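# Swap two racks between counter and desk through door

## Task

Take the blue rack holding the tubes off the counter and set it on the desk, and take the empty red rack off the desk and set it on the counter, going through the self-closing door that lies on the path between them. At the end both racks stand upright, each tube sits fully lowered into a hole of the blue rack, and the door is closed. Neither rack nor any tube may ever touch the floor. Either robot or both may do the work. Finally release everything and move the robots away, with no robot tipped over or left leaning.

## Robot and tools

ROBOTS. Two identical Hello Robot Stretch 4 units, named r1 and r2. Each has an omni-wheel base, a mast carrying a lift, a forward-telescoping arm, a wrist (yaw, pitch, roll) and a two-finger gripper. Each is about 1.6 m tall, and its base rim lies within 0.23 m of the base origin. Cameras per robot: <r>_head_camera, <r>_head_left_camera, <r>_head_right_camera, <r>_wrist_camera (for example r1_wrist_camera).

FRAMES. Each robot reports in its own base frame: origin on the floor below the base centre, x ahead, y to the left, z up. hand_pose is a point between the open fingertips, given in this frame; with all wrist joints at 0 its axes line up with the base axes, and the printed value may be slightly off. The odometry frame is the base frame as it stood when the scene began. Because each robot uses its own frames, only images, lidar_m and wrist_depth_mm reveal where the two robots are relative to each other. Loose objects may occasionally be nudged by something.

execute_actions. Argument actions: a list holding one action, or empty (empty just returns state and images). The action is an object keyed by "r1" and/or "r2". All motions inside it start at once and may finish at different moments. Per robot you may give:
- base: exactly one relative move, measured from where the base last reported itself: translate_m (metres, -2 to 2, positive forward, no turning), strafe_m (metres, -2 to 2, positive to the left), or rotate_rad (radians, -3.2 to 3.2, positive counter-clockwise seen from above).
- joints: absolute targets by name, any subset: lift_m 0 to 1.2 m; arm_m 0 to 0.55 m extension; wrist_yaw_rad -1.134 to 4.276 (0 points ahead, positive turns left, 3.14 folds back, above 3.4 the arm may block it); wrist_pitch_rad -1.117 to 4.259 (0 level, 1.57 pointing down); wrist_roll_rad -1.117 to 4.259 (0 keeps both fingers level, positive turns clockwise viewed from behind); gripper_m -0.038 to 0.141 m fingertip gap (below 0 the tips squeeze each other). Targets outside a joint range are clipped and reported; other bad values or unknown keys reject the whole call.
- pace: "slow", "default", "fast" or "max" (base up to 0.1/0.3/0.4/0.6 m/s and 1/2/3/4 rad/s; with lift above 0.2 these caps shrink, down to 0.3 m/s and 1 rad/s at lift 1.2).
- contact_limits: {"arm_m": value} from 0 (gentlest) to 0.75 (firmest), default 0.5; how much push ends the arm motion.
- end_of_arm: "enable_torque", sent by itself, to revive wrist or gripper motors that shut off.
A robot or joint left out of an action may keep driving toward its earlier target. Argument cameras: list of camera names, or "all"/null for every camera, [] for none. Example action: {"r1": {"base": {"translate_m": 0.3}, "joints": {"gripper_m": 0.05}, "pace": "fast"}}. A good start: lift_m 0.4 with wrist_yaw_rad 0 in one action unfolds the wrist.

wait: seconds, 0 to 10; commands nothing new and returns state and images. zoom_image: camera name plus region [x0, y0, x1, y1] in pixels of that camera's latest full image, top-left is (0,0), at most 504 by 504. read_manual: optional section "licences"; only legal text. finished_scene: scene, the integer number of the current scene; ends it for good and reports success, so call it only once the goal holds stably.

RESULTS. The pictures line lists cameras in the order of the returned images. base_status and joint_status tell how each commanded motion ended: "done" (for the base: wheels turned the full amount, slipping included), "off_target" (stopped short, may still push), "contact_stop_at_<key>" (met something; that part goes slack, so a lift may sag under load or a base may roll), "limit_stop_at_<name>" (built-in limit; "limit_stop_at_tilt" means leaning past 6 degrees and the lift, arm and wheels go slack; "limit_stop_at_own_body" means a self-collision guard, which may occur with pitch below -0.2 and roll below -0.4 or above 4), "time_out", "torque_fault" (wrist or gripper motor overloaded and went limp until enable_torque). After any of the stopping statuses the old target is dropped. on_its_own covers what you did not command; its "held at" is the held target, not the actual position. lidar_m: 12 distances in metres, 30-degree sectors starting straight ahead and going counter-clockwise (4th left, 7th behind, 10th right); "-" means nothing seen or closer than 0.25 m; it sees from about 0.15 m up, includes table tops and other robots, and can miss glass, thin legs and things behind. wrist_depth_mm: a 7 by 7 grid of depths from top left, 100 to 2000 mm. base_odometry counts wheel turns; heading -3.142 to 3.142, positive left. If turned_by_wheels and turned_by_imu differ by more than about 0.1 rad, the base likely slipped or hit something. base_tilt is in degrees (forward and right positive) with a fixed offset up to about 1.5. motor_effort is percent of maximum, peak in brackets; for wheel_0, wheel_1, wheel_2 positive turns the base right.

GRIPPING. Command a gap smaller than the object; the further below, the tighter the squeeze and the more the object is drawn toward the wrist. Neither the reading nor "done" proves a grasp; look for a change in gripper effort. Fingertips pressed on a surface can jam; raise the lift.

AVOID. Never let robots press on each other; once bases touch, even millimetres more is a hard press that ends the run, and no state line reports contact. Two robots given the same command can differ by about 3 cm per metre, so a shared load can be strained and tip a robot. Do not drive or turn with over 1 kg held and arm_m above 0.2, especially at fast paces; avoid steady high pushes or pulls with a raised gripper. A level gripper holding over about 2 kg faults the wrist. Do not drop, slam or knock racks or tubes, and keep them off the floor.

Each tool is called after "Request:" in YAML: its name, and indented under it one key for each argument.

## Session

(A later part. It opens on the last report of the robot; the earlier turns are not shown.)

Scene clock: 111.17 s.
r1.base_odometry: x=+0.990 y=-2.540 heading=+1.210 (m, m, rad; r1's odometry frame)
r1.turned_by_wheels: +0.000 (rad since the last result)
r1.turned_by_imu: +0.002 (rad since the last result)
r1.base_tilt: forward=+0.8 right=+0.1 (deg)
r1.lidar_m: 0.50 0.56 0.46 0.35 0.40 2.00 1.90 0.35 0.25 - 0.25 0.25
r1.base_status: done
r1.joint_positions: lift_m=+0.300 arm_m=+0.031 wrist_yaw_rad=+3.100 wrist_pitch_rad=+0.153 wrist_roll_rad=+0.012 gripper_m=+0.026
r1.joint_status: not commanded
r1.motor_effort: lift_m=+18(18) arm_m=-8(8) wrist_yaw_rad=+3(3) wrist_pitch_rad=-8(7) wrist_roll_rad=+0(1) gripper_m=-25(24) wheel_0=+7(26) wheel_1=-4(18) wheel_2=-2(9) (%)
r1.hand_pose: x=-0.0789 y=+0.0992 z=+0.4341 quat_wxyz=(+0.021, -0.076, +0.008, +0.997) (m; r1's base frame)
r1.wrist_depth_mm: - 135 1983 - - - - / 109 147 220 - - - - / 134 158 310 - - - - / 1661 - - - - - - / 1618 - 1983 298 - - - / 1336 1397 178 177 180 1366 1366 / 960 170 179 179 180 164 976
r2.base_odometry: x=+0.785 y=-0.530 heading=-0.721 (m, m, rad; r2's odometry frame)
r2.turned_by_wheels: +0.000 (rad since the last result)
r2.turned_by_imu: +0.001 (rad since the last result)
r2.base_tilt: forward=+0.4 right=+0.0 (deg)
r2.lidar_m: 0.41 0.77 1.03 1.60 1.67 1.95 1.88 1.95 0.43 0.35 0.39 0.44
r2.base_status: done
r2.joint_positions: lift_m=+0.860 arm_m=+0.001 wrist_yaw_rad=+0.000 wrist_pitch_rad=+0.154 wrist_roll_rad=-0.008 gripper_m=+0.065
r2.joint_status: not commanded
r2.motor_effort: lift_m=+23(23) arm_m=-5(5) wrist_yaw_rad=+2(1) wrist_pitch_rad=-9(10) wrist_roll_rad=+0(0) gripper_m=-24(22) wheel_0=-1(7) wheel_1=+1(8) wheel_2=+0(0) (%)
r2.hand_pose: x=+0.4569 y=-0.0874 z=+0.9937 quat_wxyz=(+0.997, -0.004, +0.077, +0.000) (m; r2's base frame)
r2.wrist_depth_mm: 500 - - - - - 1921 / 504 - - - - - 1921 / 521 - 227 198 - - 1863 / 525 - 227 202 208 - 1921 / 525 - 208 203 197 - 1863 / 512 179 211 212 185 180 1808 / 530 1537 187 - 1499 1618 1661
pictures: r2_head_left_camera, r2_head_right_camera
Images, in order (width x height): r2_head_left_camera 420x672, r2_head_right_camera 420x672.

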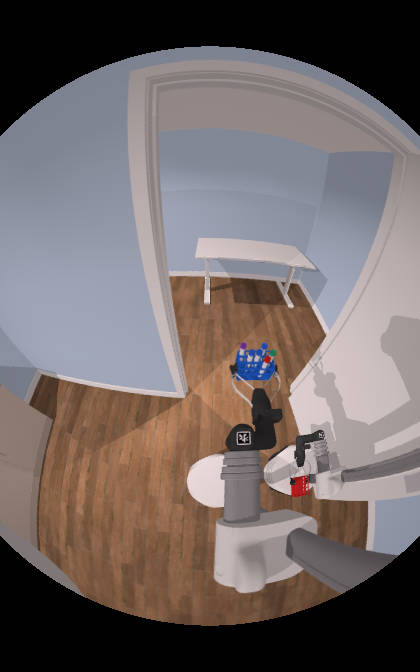

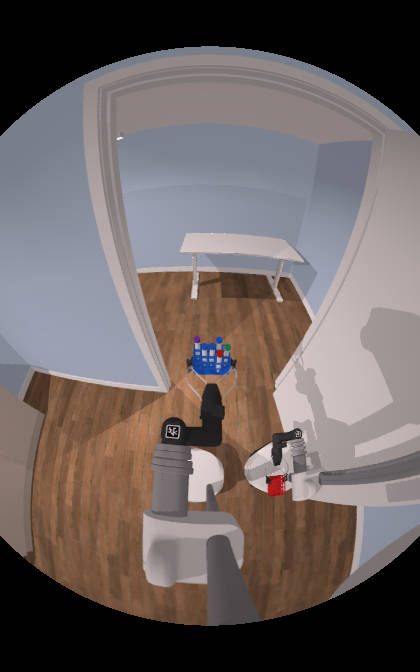

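Request:
execute_actions:
  actions:
    - {"r2":{"base":{"translate_m":0.38}}}
  cameras: []

Request:
execute_actions:
  actions:
    - {"r2":{"base":{"strafe_m":-0.12}}}
  cameras: ["r2_head_left_camera"]

Request:
execute_actions:
  actions:
    - {"r2":{"base":{"translate_m":0.8}}}
  cameras: ["r2_head_left_camera","r1_head_left_camera"]

Scene clock: 114.27 s.
r1.base_odometry: x=+0.990 y=-2.540 heading=+1.210 (m, m, rad; r1's odometry frame)
r1.turned_by_wheels: +0.000 (rad since the last result)
r1.turned_by_imu: +0.001 (rad since the last result)
r1.base_tilt: forward=+0.8 right=+0.2 (deg)
r1.lidar_m: 0.51 0.53 0.44 0.57 2.31 1.98 1.89 0.32 0.25 - 0.25 0.25
r1.base_status: not commanded
r1.joint_positions: lift_m=+0.300 arm_m=+0.031 wrist_yaw_rad=+3.100 wrist_pitch_rad=+0.153 wrist_roll_rad=+0.012 gripper_m=+0.026
r1.joint_status: not commanded
r1.motor_effort: lift_m=+18(18) arm_m=-8(8) wrist_yaw_rad=+3(2) wrist_pitch_rad=-9(8) wrist_roll_rad=-1(1) gripper_m=-23(24) wheel_0=+7(7) wheel_1=-4(4) wheel_2=-2(2) (%)
r1.hand_pose: x=-0.0789 y=+0.0992 z=+0.4341 quat_wxyz=(+0.021, -0.076, +0.008, +0.997) (m; r1's base frame)
r1.wrist_depth_mm: - 136 1983 - - - - / 109 147 221 - - - - / 134 158 309 - - - - / 1661 - - - - - - / 1708 - 1983 298 - - - / 1336 1366 177 178 180 1336 1336 / 976 172 179 179 179 164 960
r2.base_odometry: x=+1.071 y=-0.781 heading=-0.721 (m, m, rad; r2's odometry frame)
r2.turned_by_wheels: +0.000 (rad since the last result)
r2.turned_by_imu: +0.000 (rad since the last result)
r2.base_tilt: forward=+0.5 right=+0.0 (deg)
r2.lidar_m: 0.40 0.45 0.46 1.35 1.70 2.34 2.24 0.57 0.43 0.48 0.65 0.45
r2.base_status: done
r2.joint_positions: lift_m=+0.860 arm_m=+0.001 wrist_yaw_rad=+0.000 wrist_pitch_rad=+0.154 wrist_roll_rad=-0.008 gripper_m=+0.065
r2.joint_status: not commanded
r2.motor_effort: lift_m=+22(22) arm_m=-5(5) wrist_yaw_rad=+1(1) wrist_pitch_rad=-10(10) wrist_roll_rad=+0(0) gripper_m=-20(21) wheel_0=+0(4) wheel_1=-1(3) wheel_2=+2(8) (%)
r2.hand_pose: x=+0.4569 y=-0.0874 z=+0.9937 quat_wxyz=(+0.997, -0.004, +0.077, +0.000) (m; r2's base frame)
r2.wrist_depth_mm: - - - - - - 1863 / - - - - - - 1863 / - - 227 198 - - 1921 / - - 227 203 208 - 1863 / - - 208 203 196 - 1921 / - 179 212 211 185 180 1921 / 1576 1661 188 - 1537 1576 1661
pictures: none
No camera images: the call's "cameras" was empty. Leave "cameras" out to get every camera's image.

Scene clock: 115.83 s.
r1.base_odometry: x=+0.990 y=-2.540 heading=+1.210 (m, m, rad; r1's odometry frame)
r1.turned_by_wheels: +0.000 (rad since the last result)
r1.turned_by_imu: +0.001 (rad since the last result)
r1.base_tilt: forward=+0.8 right=+0.2 (deg)
r1.lidar_m: 0.49 0.35 0.34 2.18 2.29 1.98 1.89 0.35 0.25 - 0.25 0.25
r1.base_status: not commanded
r1.joint_positions: lift_m=+0.300 arm_m=+0.031 wrist_yaw_rad=+3.100 wrist_pitch_rad=+0.153 wrist_roll_rad=+0.012 gripper_m=+0.026
r1.joint_status: not commanded
r1.motor_effort: lift_m=+18(18) arm_m=-8(8) wrist_yaw_rad=+2(3) wrist_pitch_rad=-9(9) wrist_roll_rad=+0(1) gripper_m=-23(23) wheel_0=+7(7) wheel_1=-4(4) wheel_2=-2(2) (%)
r1.hand_pose: x=-0.0789 y=+0.0992 z=+0.4341 quat_wxyz=(+0.021, -0.076, +0.008, +0.997) (m; r1's base frame)
r1.wrist_depth_mm: - 135 - - - - - / 109 147 221 - - - - / 134 158 309 - - - - / 1708 - - - - - - / 1661 - 1983 298 - - - / 1308 1366 178 177 180 1366 1397 / 976 171 179 179 180 164 976
r2.base_odometry: x=+0.991 y=-0.871 heading=-0.721 (m, m, rad; r2's odometry frame)
r2.turned_by_wheels: +0.000 (rad since the last result)
r2.turned_by_imu: +0.001 (rad since the last result)
r2.base_tilt: forward=+0.5 right=-0.1 (deg)
r2.lidar_m: 0.41 0.54 0.53 1.33 1.83 2.36 2.25 0.36 0.36 0.57 0.58 0.47
r2.base_status: done
r2.joint_positions: lift_m=+0.860 arm_m=+0.001 wrist_yaw_rad=+0.000 wrist_pitch_rad=+0.154 wrist_roll_rad=-0.008 gripper_m=+0.065
r2.joint_status: not commanded
r2.motor_effort: lift_m=+22(22) arm_m=-6(6) wrist_yaw_rad=+2(1) wrist_pitch_rad=-10(10) wrist_roll_rad=-1(0) gripper_m=-22(22) wheel_0=+0(8) wheel_1=+0(8) wheel_2=+1(3) (%)
r2.hand_pose: x=+0.4569 y=-0.0875 z=+0.9937 quat_wxyz=(+0.997, -0.004, +0.077, +0.000) (m; r2's base frame)
r2.wrist_depth_mm: - - - - - - 1756 / - - - - - - 1808 / - - 227 199 - - 1708 / - - 226 203 209 - 1756 / - - 207 202 197 - 1708 / - 179 211 210 185 180 1708 / 1618 1618 187 - 1537 1618 1618
pictures: r2_head_left_camera
Images, in order (width x height): r2_head_left_camera 420x672.

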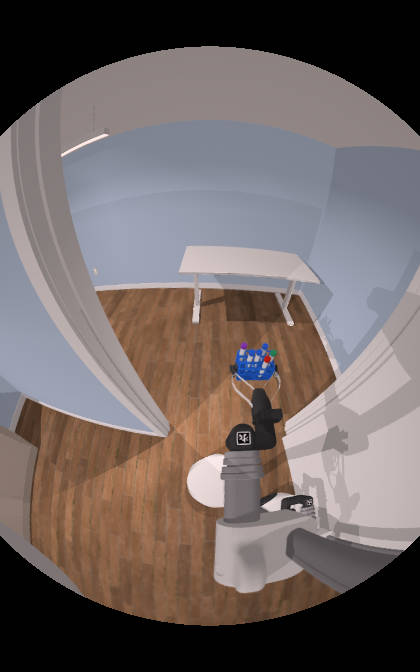

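Scene clock: 120.00 s.
r1.base_odometry: x=+0.990 y=-2.540 heading=+1.210 (m, m, rad; r1's odometry frame)
r1.turned_by_wheels: +0.000 (rad since the last result)
r1.turned_by_imu: +0.001 (rad since the last result)
r1.base_tilt: forward=+0.8 right=+0.1 (deg)
r1.lidar_m: 0.52 0.99 1.07 2.17 2.29 1.99 1.90 0.33 0.25 - 0.25 0.25
r1.base_status: not commanded
r1.joint_positions: lift_m=+0.300 arm_m=+0.031 wrist_yaw_rad=+3.100 wrist_pitch_rad=+0.153 wrist_roll_rad=+0.012 gripper_m=+0.026
r1.joint_status: not commanded
r1.motor_effort: lift_m=+18(18) arm_m=-8(8) wrist_yaw_rad=+2(3) wrist_pitch_rad=-9(8) wrist_roll_rad=+1(0) gripper_m=-25(24) wheel_0=+7(6) wheel_1=-4(4) wheel_2=-2(2) (%)
r1.hand_pose: x=-0.0789 y=+0.0992 z=+0.4341 quat_wxyz=(+0.021, -0.076, +0.008, +0.997) (m; r1's base frame)
r1.wrist_depth_mm: - 135 1983 - - - - / 109 147 220 - - - - / 134 158 309 - - - - / 1708 - - - - - - / 1661 - 1921 297 - - - / 1281 1397 178 177 181 1366 1366 / 991 171 179 180 180 164 976
r2.base_odometry: x=+1.592 y=-1.399 heading=-0.721 (m, m, rad; r2's odometry frame)
r2.turned_by_wheels: +0.000 (rad since the last result)
r2.turned_by_imu: -0.002 (rad since the last result)
r2.base_tilt: forward=+0.5 right=+0.0 (deg)
r2.lidar_m: 0.41 0.87 2.34 1.30 0.49 0.57 1.10 0.82 0.66 1.28 1.26 0.44
r2.base_status: done
r2.joint_positions: lift_m=+0.860 arm_m=+0.001 wrist_yaw_rad=+0.000 wrist_pitch_rad=+0.154 wrist_roll_rad=-0.008 gripper_m=+0.065
r2.joint_status: not commanded
r2.motor_effort: lift_m=+22(22) arm_m=-5(5) wrist_yaw_rad=+1(1) wrist_pitch_rad=-9(9) wrist_roll_rad=+1(1) gripper_m=-22(23) wheel_0=-1(2) wheel_1=+1(2) wheel_2=+0(7) (%)
r2.hand_pose: x=+0.4569 y=-0.0874 z=+0.9937 quat_wxyz=(+0.997, -0.004, +0.077, +0.000) (m; r2's base frame)
r2.wrist_depth_mm: 1336 1336 1336 1308 1366 1308 1336 / 1336 1366 1366 1366 1366 1336 1366 / 1397 1397 227 199 1366 1397 1430 / 1430 1464 226 202 208 1430 1430 / 1499 1042 208 203 196 1078 1098 / 809 179 211 210 185 181 759 / 1499 1537 187 - 1499 1537 1464
pictures: r1_head_left_camera, r2_head_left_camera
Images, in order (width x height): r1_head_left_camera 420x672, r2_head_left_camera 420x672.

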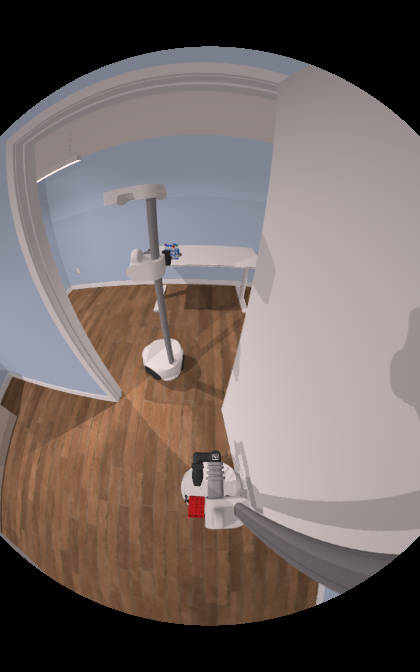

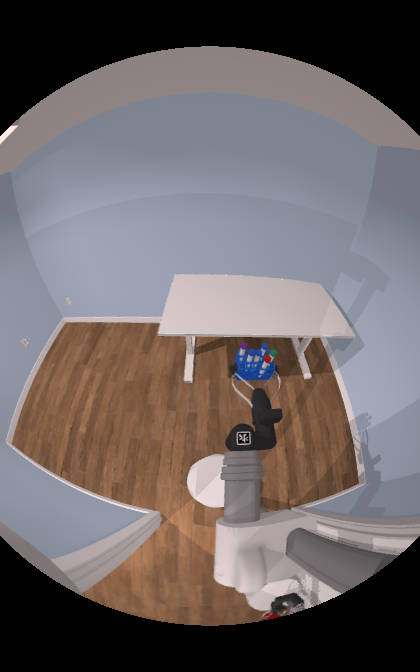

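Request:
execute_actions:
  actions:
    - {"r1":{"base":{"strafe_m":1.5},"joints":{"lift_m":0.87}},"r2":{"base":{"translate_m":0.45},"joints":{"arm_m":0.2,"lift_m":0.68}}}
  cameras: ["r2_head_camera","r2_wrist_camera","r1_head_left_camera"]

Scene clock: 127.43 s.
r1.base_odometry: x=-0.414 y=-2.010 heading=+1.210 (m, m, rad; r1's odometry frame)
r1.turned_by_wheels: +0.000 (rad since the last result)
r1.turned_by_imu: +0.005 (rad since the last result)
r1.base_tilt: forward=+0.8 right=+0.1 (deg)
r1.lidar_m: 0.66 0.70 0.75 0.65 0.72 0.99 1.88 1.97 2.46 2.40 0.83 0.70
r1.base_status: done
r1.joint_positions: lift_m=+0.870 arm_m=+0.031 wrist_yaw_rad=+3.100 wrist_pitch_rad=+0.153 wrist_roll_rad=+0.012 gripper_m=+0.026
r1.joint_status: all done
r1.motor_effort: lift_m=+19(22) arm_m=-8(8) wrist_yaw_rad=+3(5) wrist_pitch_rad=-9(8) wrist_roll_rad=-1(0) gripper_m=-26(26) wheel_0=-2(13) wheel_1=+0(10) wheel_2=+3(2) (%)
r1.hand_pose: x=-0.0789 y=+0.0992 z=+1.0040 quat_wxyz=(+0.021, -0.076, +0.008, +0.997) (m; r1's base frame)
r1.wrist_depth_mm: - 136 1921 - 1983 - 1808 / 109 147 220 - - - 1708 / 134 159 307 - - - 1808 / - - - - - 1808 1661 / - - - 297 - 1281 946 / - - 178 177 180 1336 904 / 1983 171 179 179 180 164 917
r2.base_odometry: x=+1.930 y=-1.696 heading=-0.721 (m, m, rad; r2's odometry frame)
r2.turned_by_wheels: +0.000 (rad since the last result)
r2.turned_by_imu: +0.001 (rad since the last result)
r2.base_tilt: forward=+0.4 right=-0.1 (deg)
r2.lidar_m: 0.39 0.41 0.55 2.35 1.14 0.87 0.87 0.91 1.11 1.33 0.60 0.42
r2.base_status: done
r2.joint_positions: lift_m=+0.680 arm_m=+0.199 wrist_yaw_rad=+0.000 wrist_pitch_rad=+0.154 wrist_roll_rad=-0.008 gripper_m=+0.065
r2.joint_status: all done
r2.motor_effort: lift_m=+14(20) arm_m=+5(5) wrist_yaw_rad=+1(1) wrist_pitch_rad=-9(9) wrist_roll_rad=+0(0) gripper_m=-23(22) wheel_0=+0(8) wheel_1=-1(4) wheel_2=+2(8) (%)
r2.hand_pose: x=+0.6551 y=-0.0874 z=+0.8144 quat_wxyz=(+0.997, -0.004, +0.077, +0.000) (m; r2's base frame)
r2.wrist_depth_mm: 732 732 741 741 759 741 750 / 750 759 750 768 759 759 750 / 778 768 227 199 759 778 778 / 798 788 227 202 206 798 798 / 508 512 208 204 196 554 564 / 359 179 211 211 186 180 389 / 278 281 189 - 264 278 294
pictures: r1_head_left_camera, r2_head_camera, r2_wrist_camera
Images, in order (width x height): r1_head_left_camera 420x672, r2_head_camera 420x560, r2_wrist_camera 616x392.

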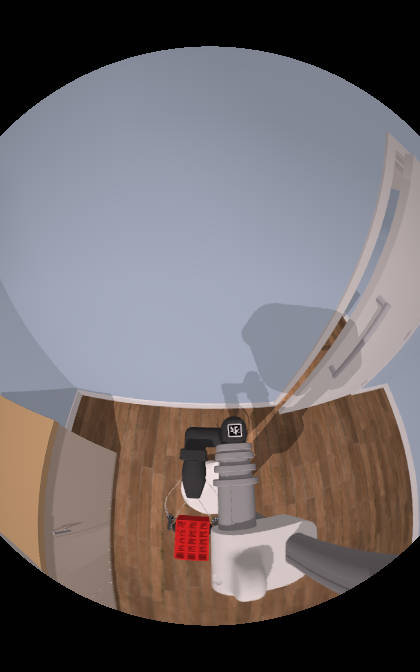

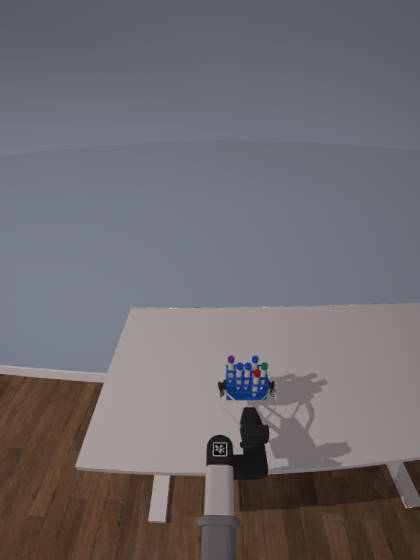

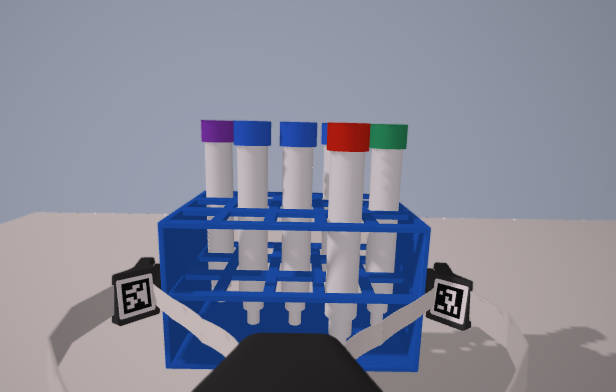

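Request:
execute_actions:
  actions:
    - {"r1":{"base":{"rotate_rad":1.75},"joints":{"wrist_yaw_rad":0}},"r2":{"joints":{"lift_m":0.622},"pace":"slow"}}
  cameras: ["r2_wrist_camera","r1_head_camera"]

Request:
execute_actions:
  actions:
    - {"r1":{"base":{"translate_m":0.25},"joints":{"arm_m":0.2}},"r2":{"joints":{"gripper_m":0.141}}}
  cameras: ["r2_wrist_camera","r1_head_camera","r1_wrist_camera"]

Scene clock: 130.30 s.
r1.base_odometry: x=-0.414 y=-2.010 heading=+2.959 (m, m, rad; r1's odometry frame)
r1.turned_by_wheels: +1.749 (rad since the last result)
r1.turned_by_imu: +1.752 (rad since the last result)
r1.base_tilt: forward=+0.8 right=+0.1 (deg)
r1.lidar_m: 0.54 0.76 1.22 1.88 2.15 2.43 1.63 0.82 0.67 0.67 0.75 0.67
r1.base_status: done
r1.joint_positions: lift_m=+0.870 arm_m=+0.031 wrist_yaw_rad=+0.000 wrist_pitch_rad=+0.153 wrist_roll_rad=+0.012 gripper_m=+0.026
r1.joint_status: all done
r1.motor_effort: lift_m=+19(19) arm_m=-8(8) wrist_yaw_rad=+2(4) wrist_pitch_rad=-8(9) wrist_roll_rad=+0(1) gripper_m=-24(23) wheel_0=-3(11) wheel_1=-1(10) wheel_2=-4(10) (%)
r1.hand_pose: x=+0.4875 y=-0.0873 z=+1.0040 quat_wxyz=(+0.997, +0.006, +0.077, +0.000) (m; r1's base frame)
r1.wrist_depth_mm: 1182 1138 1078 1008 991 960 917 / 1205 1138 1098 1042 1025 976 946 / 1229 1182 1098 1078 1008 991 960 / 1229 1182 1118 1098 1025 991 960 / 759 750 654 297 715 976 991 / 517 492 178 176 181 459 991 / 539 171 178 179 180 164 1008
r2.base_odometry: x=+1.930 y=-1.696 heading=-0.721 (m, m, rad; r2's odometry frame)
r2.turned_by_wheels: +0.000 (rad since the last result)
r2.turned_by_imu: +0.001 (rad since the last result)
r2.base_tilt: forward=+0.4 right=-0.1 (deg)
r2.lidar_m: 0.39 0.41 0.55 2.35 1.14 0.84 0.82 0.88 1.08 1.36 0.61 0.42
r2.base_status: not commanded
r2.joint_positions: lift_m=+0.622 arm_m=+0.199 wrist_yaw_rad=+0.000 wrist_pitch_rad=+0.154 wrist_roll_rad=-0.008 gripper_m=+0.065
r2.joint_status: all done
r2.motor_effort: lift_m=+13(15) arm_m=+5(5) wrist_yaw_rad=+1(0) wrist_pitch_rad=-10(10) wrist_roll_rad=+1(1) gripper_m=-21(19) wheel_0=-1(0) wheel_1=-1(0) wheel_2=+1(2) (%)
r2.hand_pose: x=+0.6551 y=-0.0874 z=+0.7564 quat_wxyz=(+0.997, -0.004, +0.077, +0.000) (m; r2's base frame)
r2.wrist_depth_mm: 741 732 732 732 741 741 741 / 759 750 750 759 768 759 759 / 778 778 226 199 759 788 778 / 603 615 227 202 206 691 723 / 349 353 208 203 196 379 389 / 248 179 211 211 185 180 264 / 191 192 184 - 189 191 201
pictures: r1_head_camera, r2_wrist_camera
Images, in order (width x height): r1_head_camera 420x560, r2_wrist_camera 616x392.

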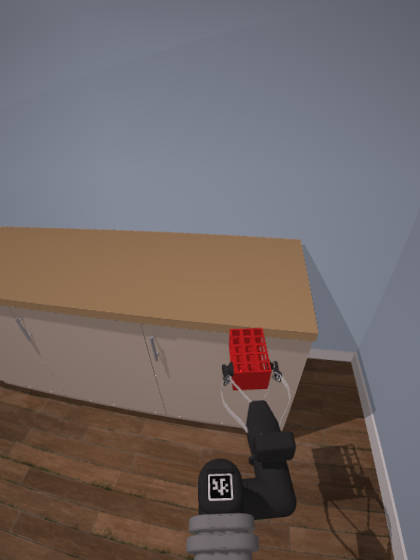

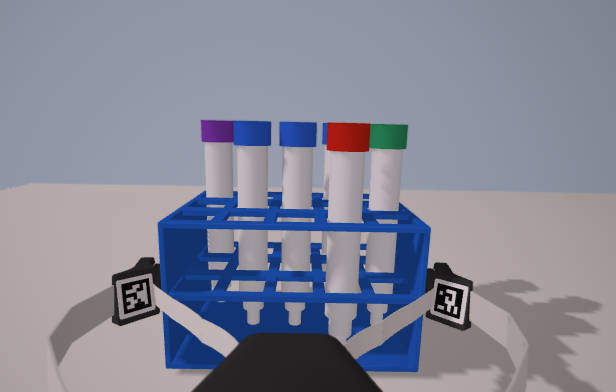

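Scene clock: 132.57 s.
r1.base_odometry: x=-0.659 y=-1.964 heading=+2.959 (m, m, rad; r1's odometry frame)
r1.turned_by_wheels: +0.000 (rad since the last result)
r1.turned_by_imu: +0.001 (rad since the last result)
r1.base_tilt: forward=+0.8 right=+0.0 (deg)
r1.lidar_m: 0.44 0.49 0.81 1.84 2.09 2.65 1.77 0.91 0.71 0.71 0.84 0.42
r1.base_status: done
r1.joint_positions: lift_m=+0.870 arm_m=+0.198 wrist_yaw_rad=+0.000 wrist_pitch_rad=+0.153 wrist_roll_rad=+0.012 gripper_m=+0.026
r1.joint_status: all done
r1.motor_effort: lift_m=+19(19) arm_m=+9(13) wrist_yaw_rad=+2(1) wrist_pitch_rad=-8(8) wrist_roll_rad=+0(0) gripper_m=-25(23) wheel_0=+3(9) wheel_1=+1(10) wheel_2=+0(10) (%)
r1.hand_pose: x=+0.6544 y=-0.0874 z=+1.0041 quat_wxyz=(+0.997, +0.006, +0.077, +0.000) (m; r1's base frame)
r1.wrist_depth_mm: 715 691 661 627 609 580 564 / 732 691 668 640 621 597 564 / 732 707 683 647 621 597 580 / 759 715 683 661 634 603 591 / 759 715 654 298 640 615 597 / 477 466 177 177 180 455 459 / 347 171 179 179 180 164 338
r2.base_odometry: x=+1.930 y=-1.696 heading=-0.721 (m, m, rad; r2's odometry frame)
r2.turned_by_wheels: +0.000 (rad since the last result)
r2.turned_by_imu: +0.001 (rad since the last result)
r2.base_tilt: forward=+0.4 right=+0.0 (deg)
r2.lidar_m: 0.40 0.39 0.56 2.34 1.10 0.86 0.83 0.87 1.10 1.35 0.60 0.42
r2.base_status: not commanded
r2.joint_positions: lift_m=+0.622 arm_m=+0.199 wrist_yaw_rad=+0.000 wrist_pitch_rad=+0.153 wrist_roll_rad=-0.008 gripper_m=+0.141
r2.joint_status: all done
r2.motor_effort: lift_m=+13(13) arm_m=+5(5) wrist_yaw_rad=+1(0) wrist_pitch_rad=-7(10) wrist_roll_rad=-1(0) gripper_m=+0(22) wheel_0=+0(0) wheel_1=+0(1) wheel_2=+2(2) (%)
r2.hand_pose: x=+0.6551 y=-0.0874 z=+0.7567 quat_wxyz=(+0.997, -0.004, +0.076, +0.000) (m; r2's base frame)
r2.wrist_depth_mm: 732 732 723 741 741 750 741 / 750 759 750 750 768 759 750 / 778 778 768 246 768 778 778 / 609 621 247 220 585 699 723 / 353 357 228 224 222 382 389 / 249 226 198 202 219 249 266 / 193 186 196 - 200 200 203
pictures: r1_head_camera, r1_wrist_camera, r2_wrist_camera
Images, in order (width x height): r1_head_camera 420x560, r1_wrist_camera 616x392, r2_wrist_camera 616x392.

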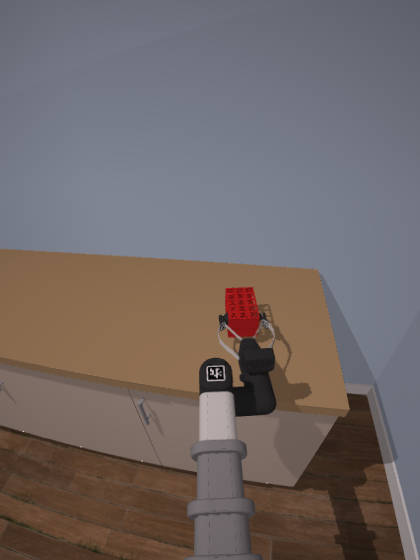

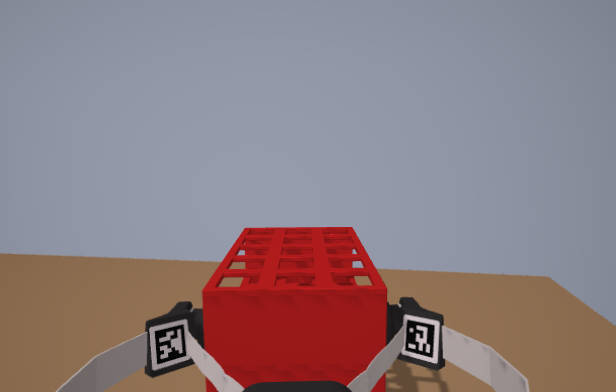

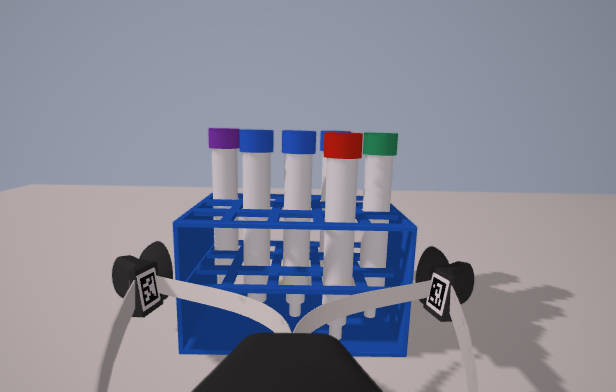

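Request:
execute_actions:
  actions:
    - {"r1":{"joints":{"lift_m":0.825},"pace":"slow"},"r2":{"joints":{"arm_m":0.0},"pace":"slow"}}
  cameras: ["r2_wrist_camera"]

Request:
execute_actions:
  actions:
    - {"r1":{"joints":{"gripper_m":0.14}},"r2":{"base":{"translate_m":-0.2}}}
  cameras: ["r1_wrist_camera"]

Request:
execute_actions:
  actions:
    - {"r1":{"joints":{"arm_m":0.0},"base":{"translate_m":-0.15}}}

Scene clock: 136.27 s.
r1.base_odometry: x=-0.659 y=-1.964 heading=+2.959 (m, m, rad; r1's odometry frame)
r1.turned_by_wheels: +0.000 (rad since the last result)
r1.turned_by_imu: +0.001 (rad since the last result)
r1.base_tilt: forward=+0.9 right=+0.2 (deg)
r1.lidar_m: 0.44 0.49 0.83 1.83 2.11 2.68 1.73 0.92 0.73 0.72 0.82 0.44
r1.base_status: not commanded
r1.joint_positions: lift_m=+0.825 arm_m=+0.198 wrist_yaw_rad=+0.000 wrist_pitch_rad=+0.153 wrist_roll_rad=+0.012 gripper_m=+0.026
r1.joint_status: all done
r1.motor_effort: lift_m=+16(17) arm_m=+10(9) wrist_yaw_rad=+2(2) wrist_pitch_rad=-8(8) wrist_roll_rad=-1(0) gripper_m=-27(25) wheel_0=+3(3) wheel_1=+1(1) wheel_2=+0(0) (%)
r1.hand_pose: x=+0.6544 y=-0.0874 z=+0.9593 quat_wxyz=(+0.997, +0.006, +0.077, +0.000) (m; r1's base frame)
r1.wrist_depth_mm: 723 683 661 627 597 585 564 / 723 699 668 640 615 585 574 / 759 715 676 654 621 603 580 / 759 723 691 654 640 615 591 / 559 554 492 298 535 530 585 / 357 351 177 177 180 347 345 / 260 171 179 179 180 164 256
r2.base_odometry: x=+1.930 y=-1.696 heading=-0.721 (m, m, rad; r2's odometry frame)
r2.turned_by_wheels: +0.000 (rad since the last result)
r2.turned_by_imu: +0.002 (rad since the last result)
r2.base_tilt: forward=+0.4 right=-0.1 (deg)
r2.lidar_m: 0.40 0.40 0.54 2.37 1.14 0.84 0.82 0.83 1.10 1.34 0.60 0.46
r2.base_status: not commanded
r2.joint_positions: lift_m=+0.622 arm_m=+0.001 wrist_yaw_rad=+0.000 wrist_pitch_rad=+0.152 wrist_roll_rad=-0.008 gripper_m=+0.141
r2.joint_status: all done
r2.motor_effort: lift_m=+14(14) arm_m=-6(5) wrist_yaw_rad=+1(1) wrist_pitch_rad=-7(6) wrist_roll_rad=+0(0) gripper_m=-1(1) wheel_0=+0(0) wheel_1=-1(1) wheel_2=+2(2) (%)
r2.hand_pose: x=+0.4570 y=-0.0874 z=+0.7568 quat_wxyz=(+0.997, -0.004, +0.076, +0.000) (m; r2's base frame)
r2.wrist_depth_mm: 917 904 904 904 931 931 917 / 931 960 946 946 917 960 946 / 960 960 960 960 946 976 960 / 615 634 569 421 691 715 741 / 359 362 368 377 379 389 397 / 252 229 230 246 236 252 270 / 195 189 198 - 202 204 205
pictures: r2_wrist_camera
Images, in order (width x height): r2_wrist_camera 616x392.

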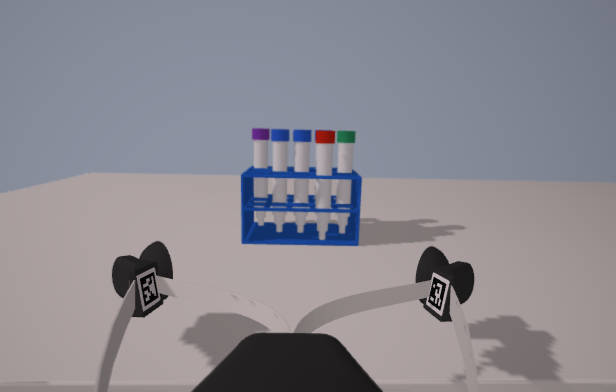

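Scene clock: 138.40 s.
r1.base_odometry: x=-0.659 y=-1.964 heading=+2.959 (m, m, rad; r1's odometry frame)
r1.turned_by_wheels: +0.000 (rad since the last result)
r1.turned_by_imu: +0.001 (rad since the last result)
r1.base_tilt: forward=+0.8 right=+0.0 (deg)
r1.lidar_m: 0.43 0.49 0.80 1.81 2.07 2.69 1.76 0.87 0.71 0.71 0.82 0.43
r1.base_status: not commanded
r1.joint_positions: lift_m=+0.825 arm_m=+0.198 wrist_yaw_rad=+0.000 wrist_pitch_rad=+0.153 wrist_roll_rad=+0.012 gripper_m=+0.140
r1.joint_status: all done
r1.motor_effort: lift_m=+16(16) arm_m=+9(9) wrist_yaw_rad=+2(2) wrist_pitch_rad=-7(7) wrist_roll_rad=+0(0) gripper_m=+1(23) wheel_0=+3(3) wheel_1=+1(1) wheel_2=+0(0) (%)
r1.hand_pose: x=+0.6544 y=-0.0874 z=+0.9595 quat_wxyz=(+0.997, +0.006, +0.076, +0.000) (m; r1's base frame)
r1.wrist_depth_mm: 715 691 654 634 603 585 564 / 723 699 668 647 609 585 569 / 741 715 668 647 627 597 580 / 759 723 691 661 627 615 585 / 569 554 500 276 539 535 585 / 355 213 195 195 303 303 347 / 264 236 198 161 232 243 255
r2.base_odometry: x=+1.780 y=-1.564 heading=-0.721 (m, m, rad; r2's odometry frame)
r2.turned_by_wheels: +0.000 (rad since the last result)
r2.turned_by_imu: +0.002 (rad since the last result)
r2.base_tilt: forward=+0.4 right=+0.0 (deg)
r2.lidar_m: 0.58 0.62 2.02 2.32 0.82 0.67 0.63 0.65 0.81 1.35 0.91 0.62
r2.base_status: done
r2.joint_positions: lift_m=+0.622 arm_m=+0.001 wrist_yaw_rad=+0.000 wrist_pitch_rad=+0.152 wrist_roll_rad=-0.008 gripper_m=+0.141
r2.joint_status: not commanded
r2.motor_effort: lift_m=+14(13) arm_m=-6(6) wrist_yaw_rad=+1(1) wrist_pitch_rad=-6(6) wrist_roll_rad=+1(1) gripper_m=+1(1) wheel_0=+0(3) wheel_1=+0(6) wheel_2=-2(9) (%)
r2.hand_pose: x=+0.4570 y=-0.0874 z=+0.7568 quat_wxyz=(+0.997, -0.004, +0.076, +0.000) (m; r2's base frame)
r2.wrist_depth_mm: 1098 1098 1098 1078 1098 1098 1098 / 1138 1118 1118 1138 1138 1118 1118 / 1138 1138 1160 1118 1182 1160 1138 / 615 640 654 615 691 715 741 / 389 377 404 415 415 427 397 / 1255 732 1255 1255 1281 1281 1281 / 1281 820 1255 - 1255 1281 1281
pictures: r1_wrist_camera
Images, in order (width x height): r1_wrist_camera 616x392.

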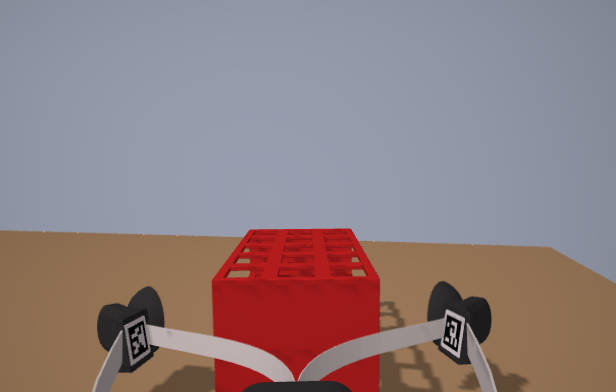

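Scene clock: 140.23 s.
r1.base_odometry: x=-0.512 y=-1.992 heading=+2.959 (m, m, rad; r1's odometry frame)
r1.turned_by_wheels: +0.000 (rad since the last result)
r1.turned_by_imu: +0.001 (rad since the last result)
r1.base_tilt: forward=+0.7 right=+0.2 (deg)
r1.lidar_m: 0.57 0.65 1.09 1.85 2.10 2.53 1.67 0.82 0.69 0.69 0.80 0.58
r1.base_status: done
r1.joint_positions: lift_m=+0.825 arm_m=+0.002 wrist_yaw_rad=+0.000 wrist_pitch_rad=+0.152 wrist_roll_rad=+0.012 gripper_m=+0.140
r1.joint_status: all done
r1.motor_effort: lift_m=+16(15) arm_m=-9(1) wrist_yaw_rad=+2(1) wrist_pitch_rad=-5(8) wrist_roll_rad=+0(1) gripper_m=+1(0) wheel_0=-3(8) wheel_1=-2(10) wheel_2=+1(8) (%)
r1.hand_pose: x=+0.4577 y=-0.0875 z=+0.9596 quat_wxyz=(+0.997, +0.006, +0.076, -0.001) (m; r1's base frame)
r1.wrist_depth_mm: 1060 1042 1008 976 931 891 866 / 1118 1078 1042 976 960 917 878 / 1118 1098 1042 991 960 917 891 / 1138 1078 1060 991 960 931 904 / 574 564 559 549 549 554 917 / 424 212 387 377 357 336 377 / 452 427 413 160 379 343 353
r2.base_odometry: x=+1.780 y=-1.564 heading=-0.721 (m, m, rad; r2's odometry frame)
r2.turned_by_wheels: +0.000 (rad since the last result)
r2.turned_by_imu: +0.001 (rad since the last result)
r2.base_tilt: forward=+0.5 right=-0.1 (deg)
r2.lidar_m: 0.56 0.58 2.02 2.34 0.85 0.68 0.62 0.65 0.81 1.35 0.89 0.62
r2.base_status: not commanded
r2.joint_positions: lift_m=+0.622 arm_m=+0.001 wrist_yaw_rad=+0.000 wrist_pitch_rad=+0.152 wrist_roll_rad=-0.008 gripper_m=+0.141
r2.joint_status: not commanded
r2.motor_effort: lift_m=+14(14) arm_m=-5(5) wrist_yaw_rad=+1(1) wrist_pitch_rad=-7(6) wrist_roll_rad=+1(0) gripper_m=+0(0) wheel_0=+0(0) wheel_1=+0(0) wheel_2=-2(2) (%)
r2.hand_pose: x=+0.4570 y=-0.0874 z=+0.7568 quat_wxyz=(+0.997, -0.004, +0.076, +0.000) (m; r2's base frame)
r2.wrist_depth_mm: 1098 1098 1078 1098 1118 1098 1138 / 1098 1118 1138 1138 1118 1138 1138 / 1160 1160 1160 1160 1160 1182 1160 / 621 634 654 609 691 723 750 / 389 377 404 415 418 427 397 / 1229 750 1255 1255 1281 1281 1281 / 1281 831 1281 - 1281 1281 1281
pictures: r1_head_camera, r1_head_left_camera, r1_head_right_camera, r1_wrist_camera, r2_head_camera, r2_head_left_camera, r2_head_right_camera, r2_wrist_camera
Images, in order (width x height): r1_head_camera 420x560, r1_head_left_camera 420x672, r1_head_right_camera 420x672, r1_wrist_camera 616x392, r2_head_camera 420x560, r2_head_left_camera 420x672, r2_head_right_camera 420x672, r2_wrist_camera 616x392.

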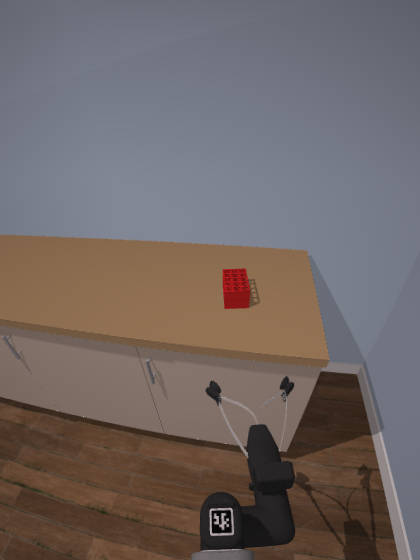

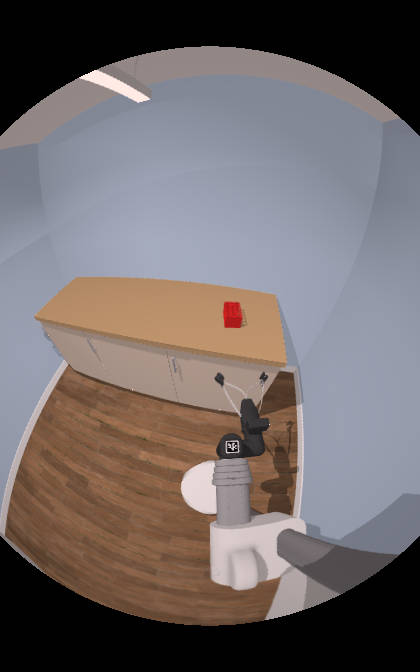

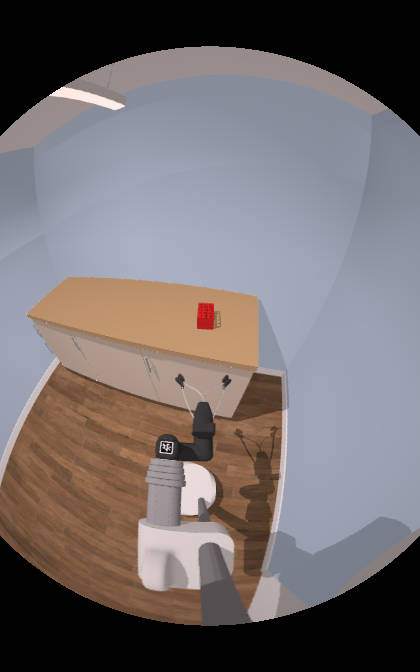

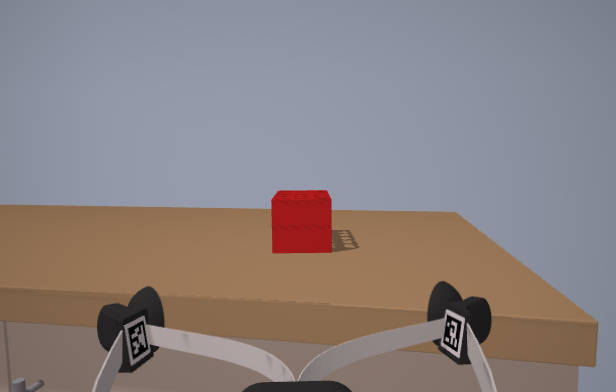

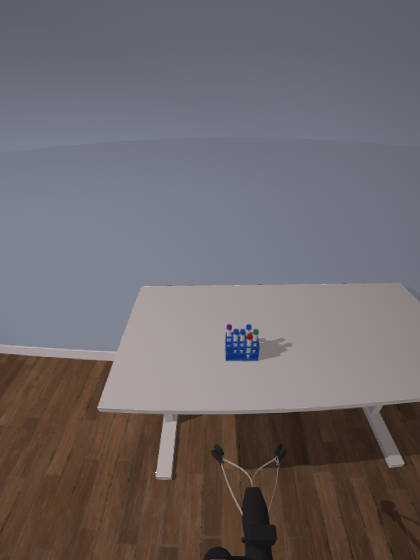

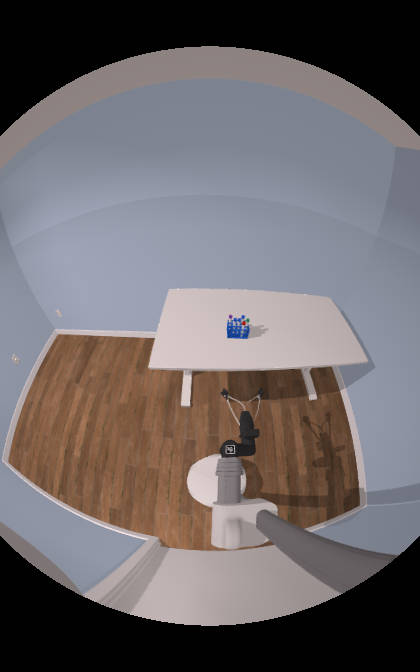

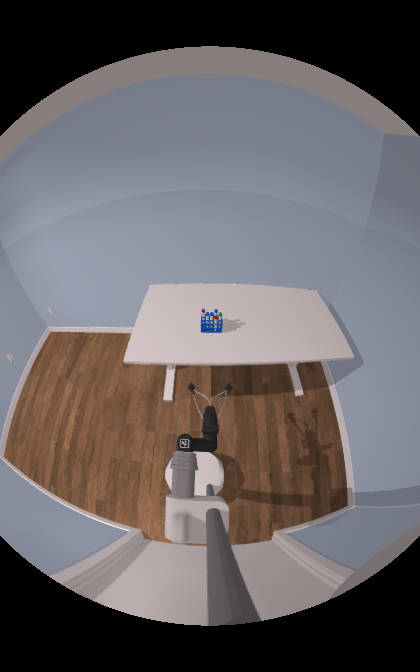

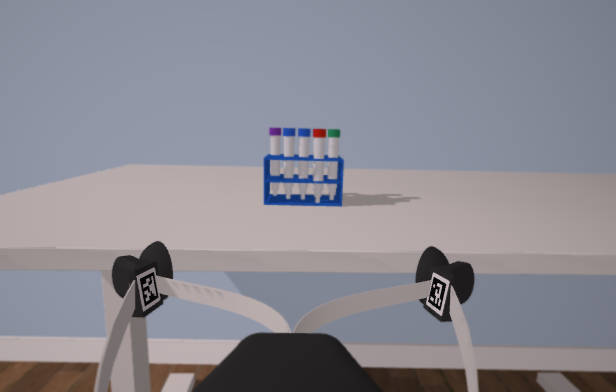

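Door shut (desk-to-door distance 1.2 matches), both racks placed.

Request:
finished_scene:
  scene: 1

The scene is finished: the task was done.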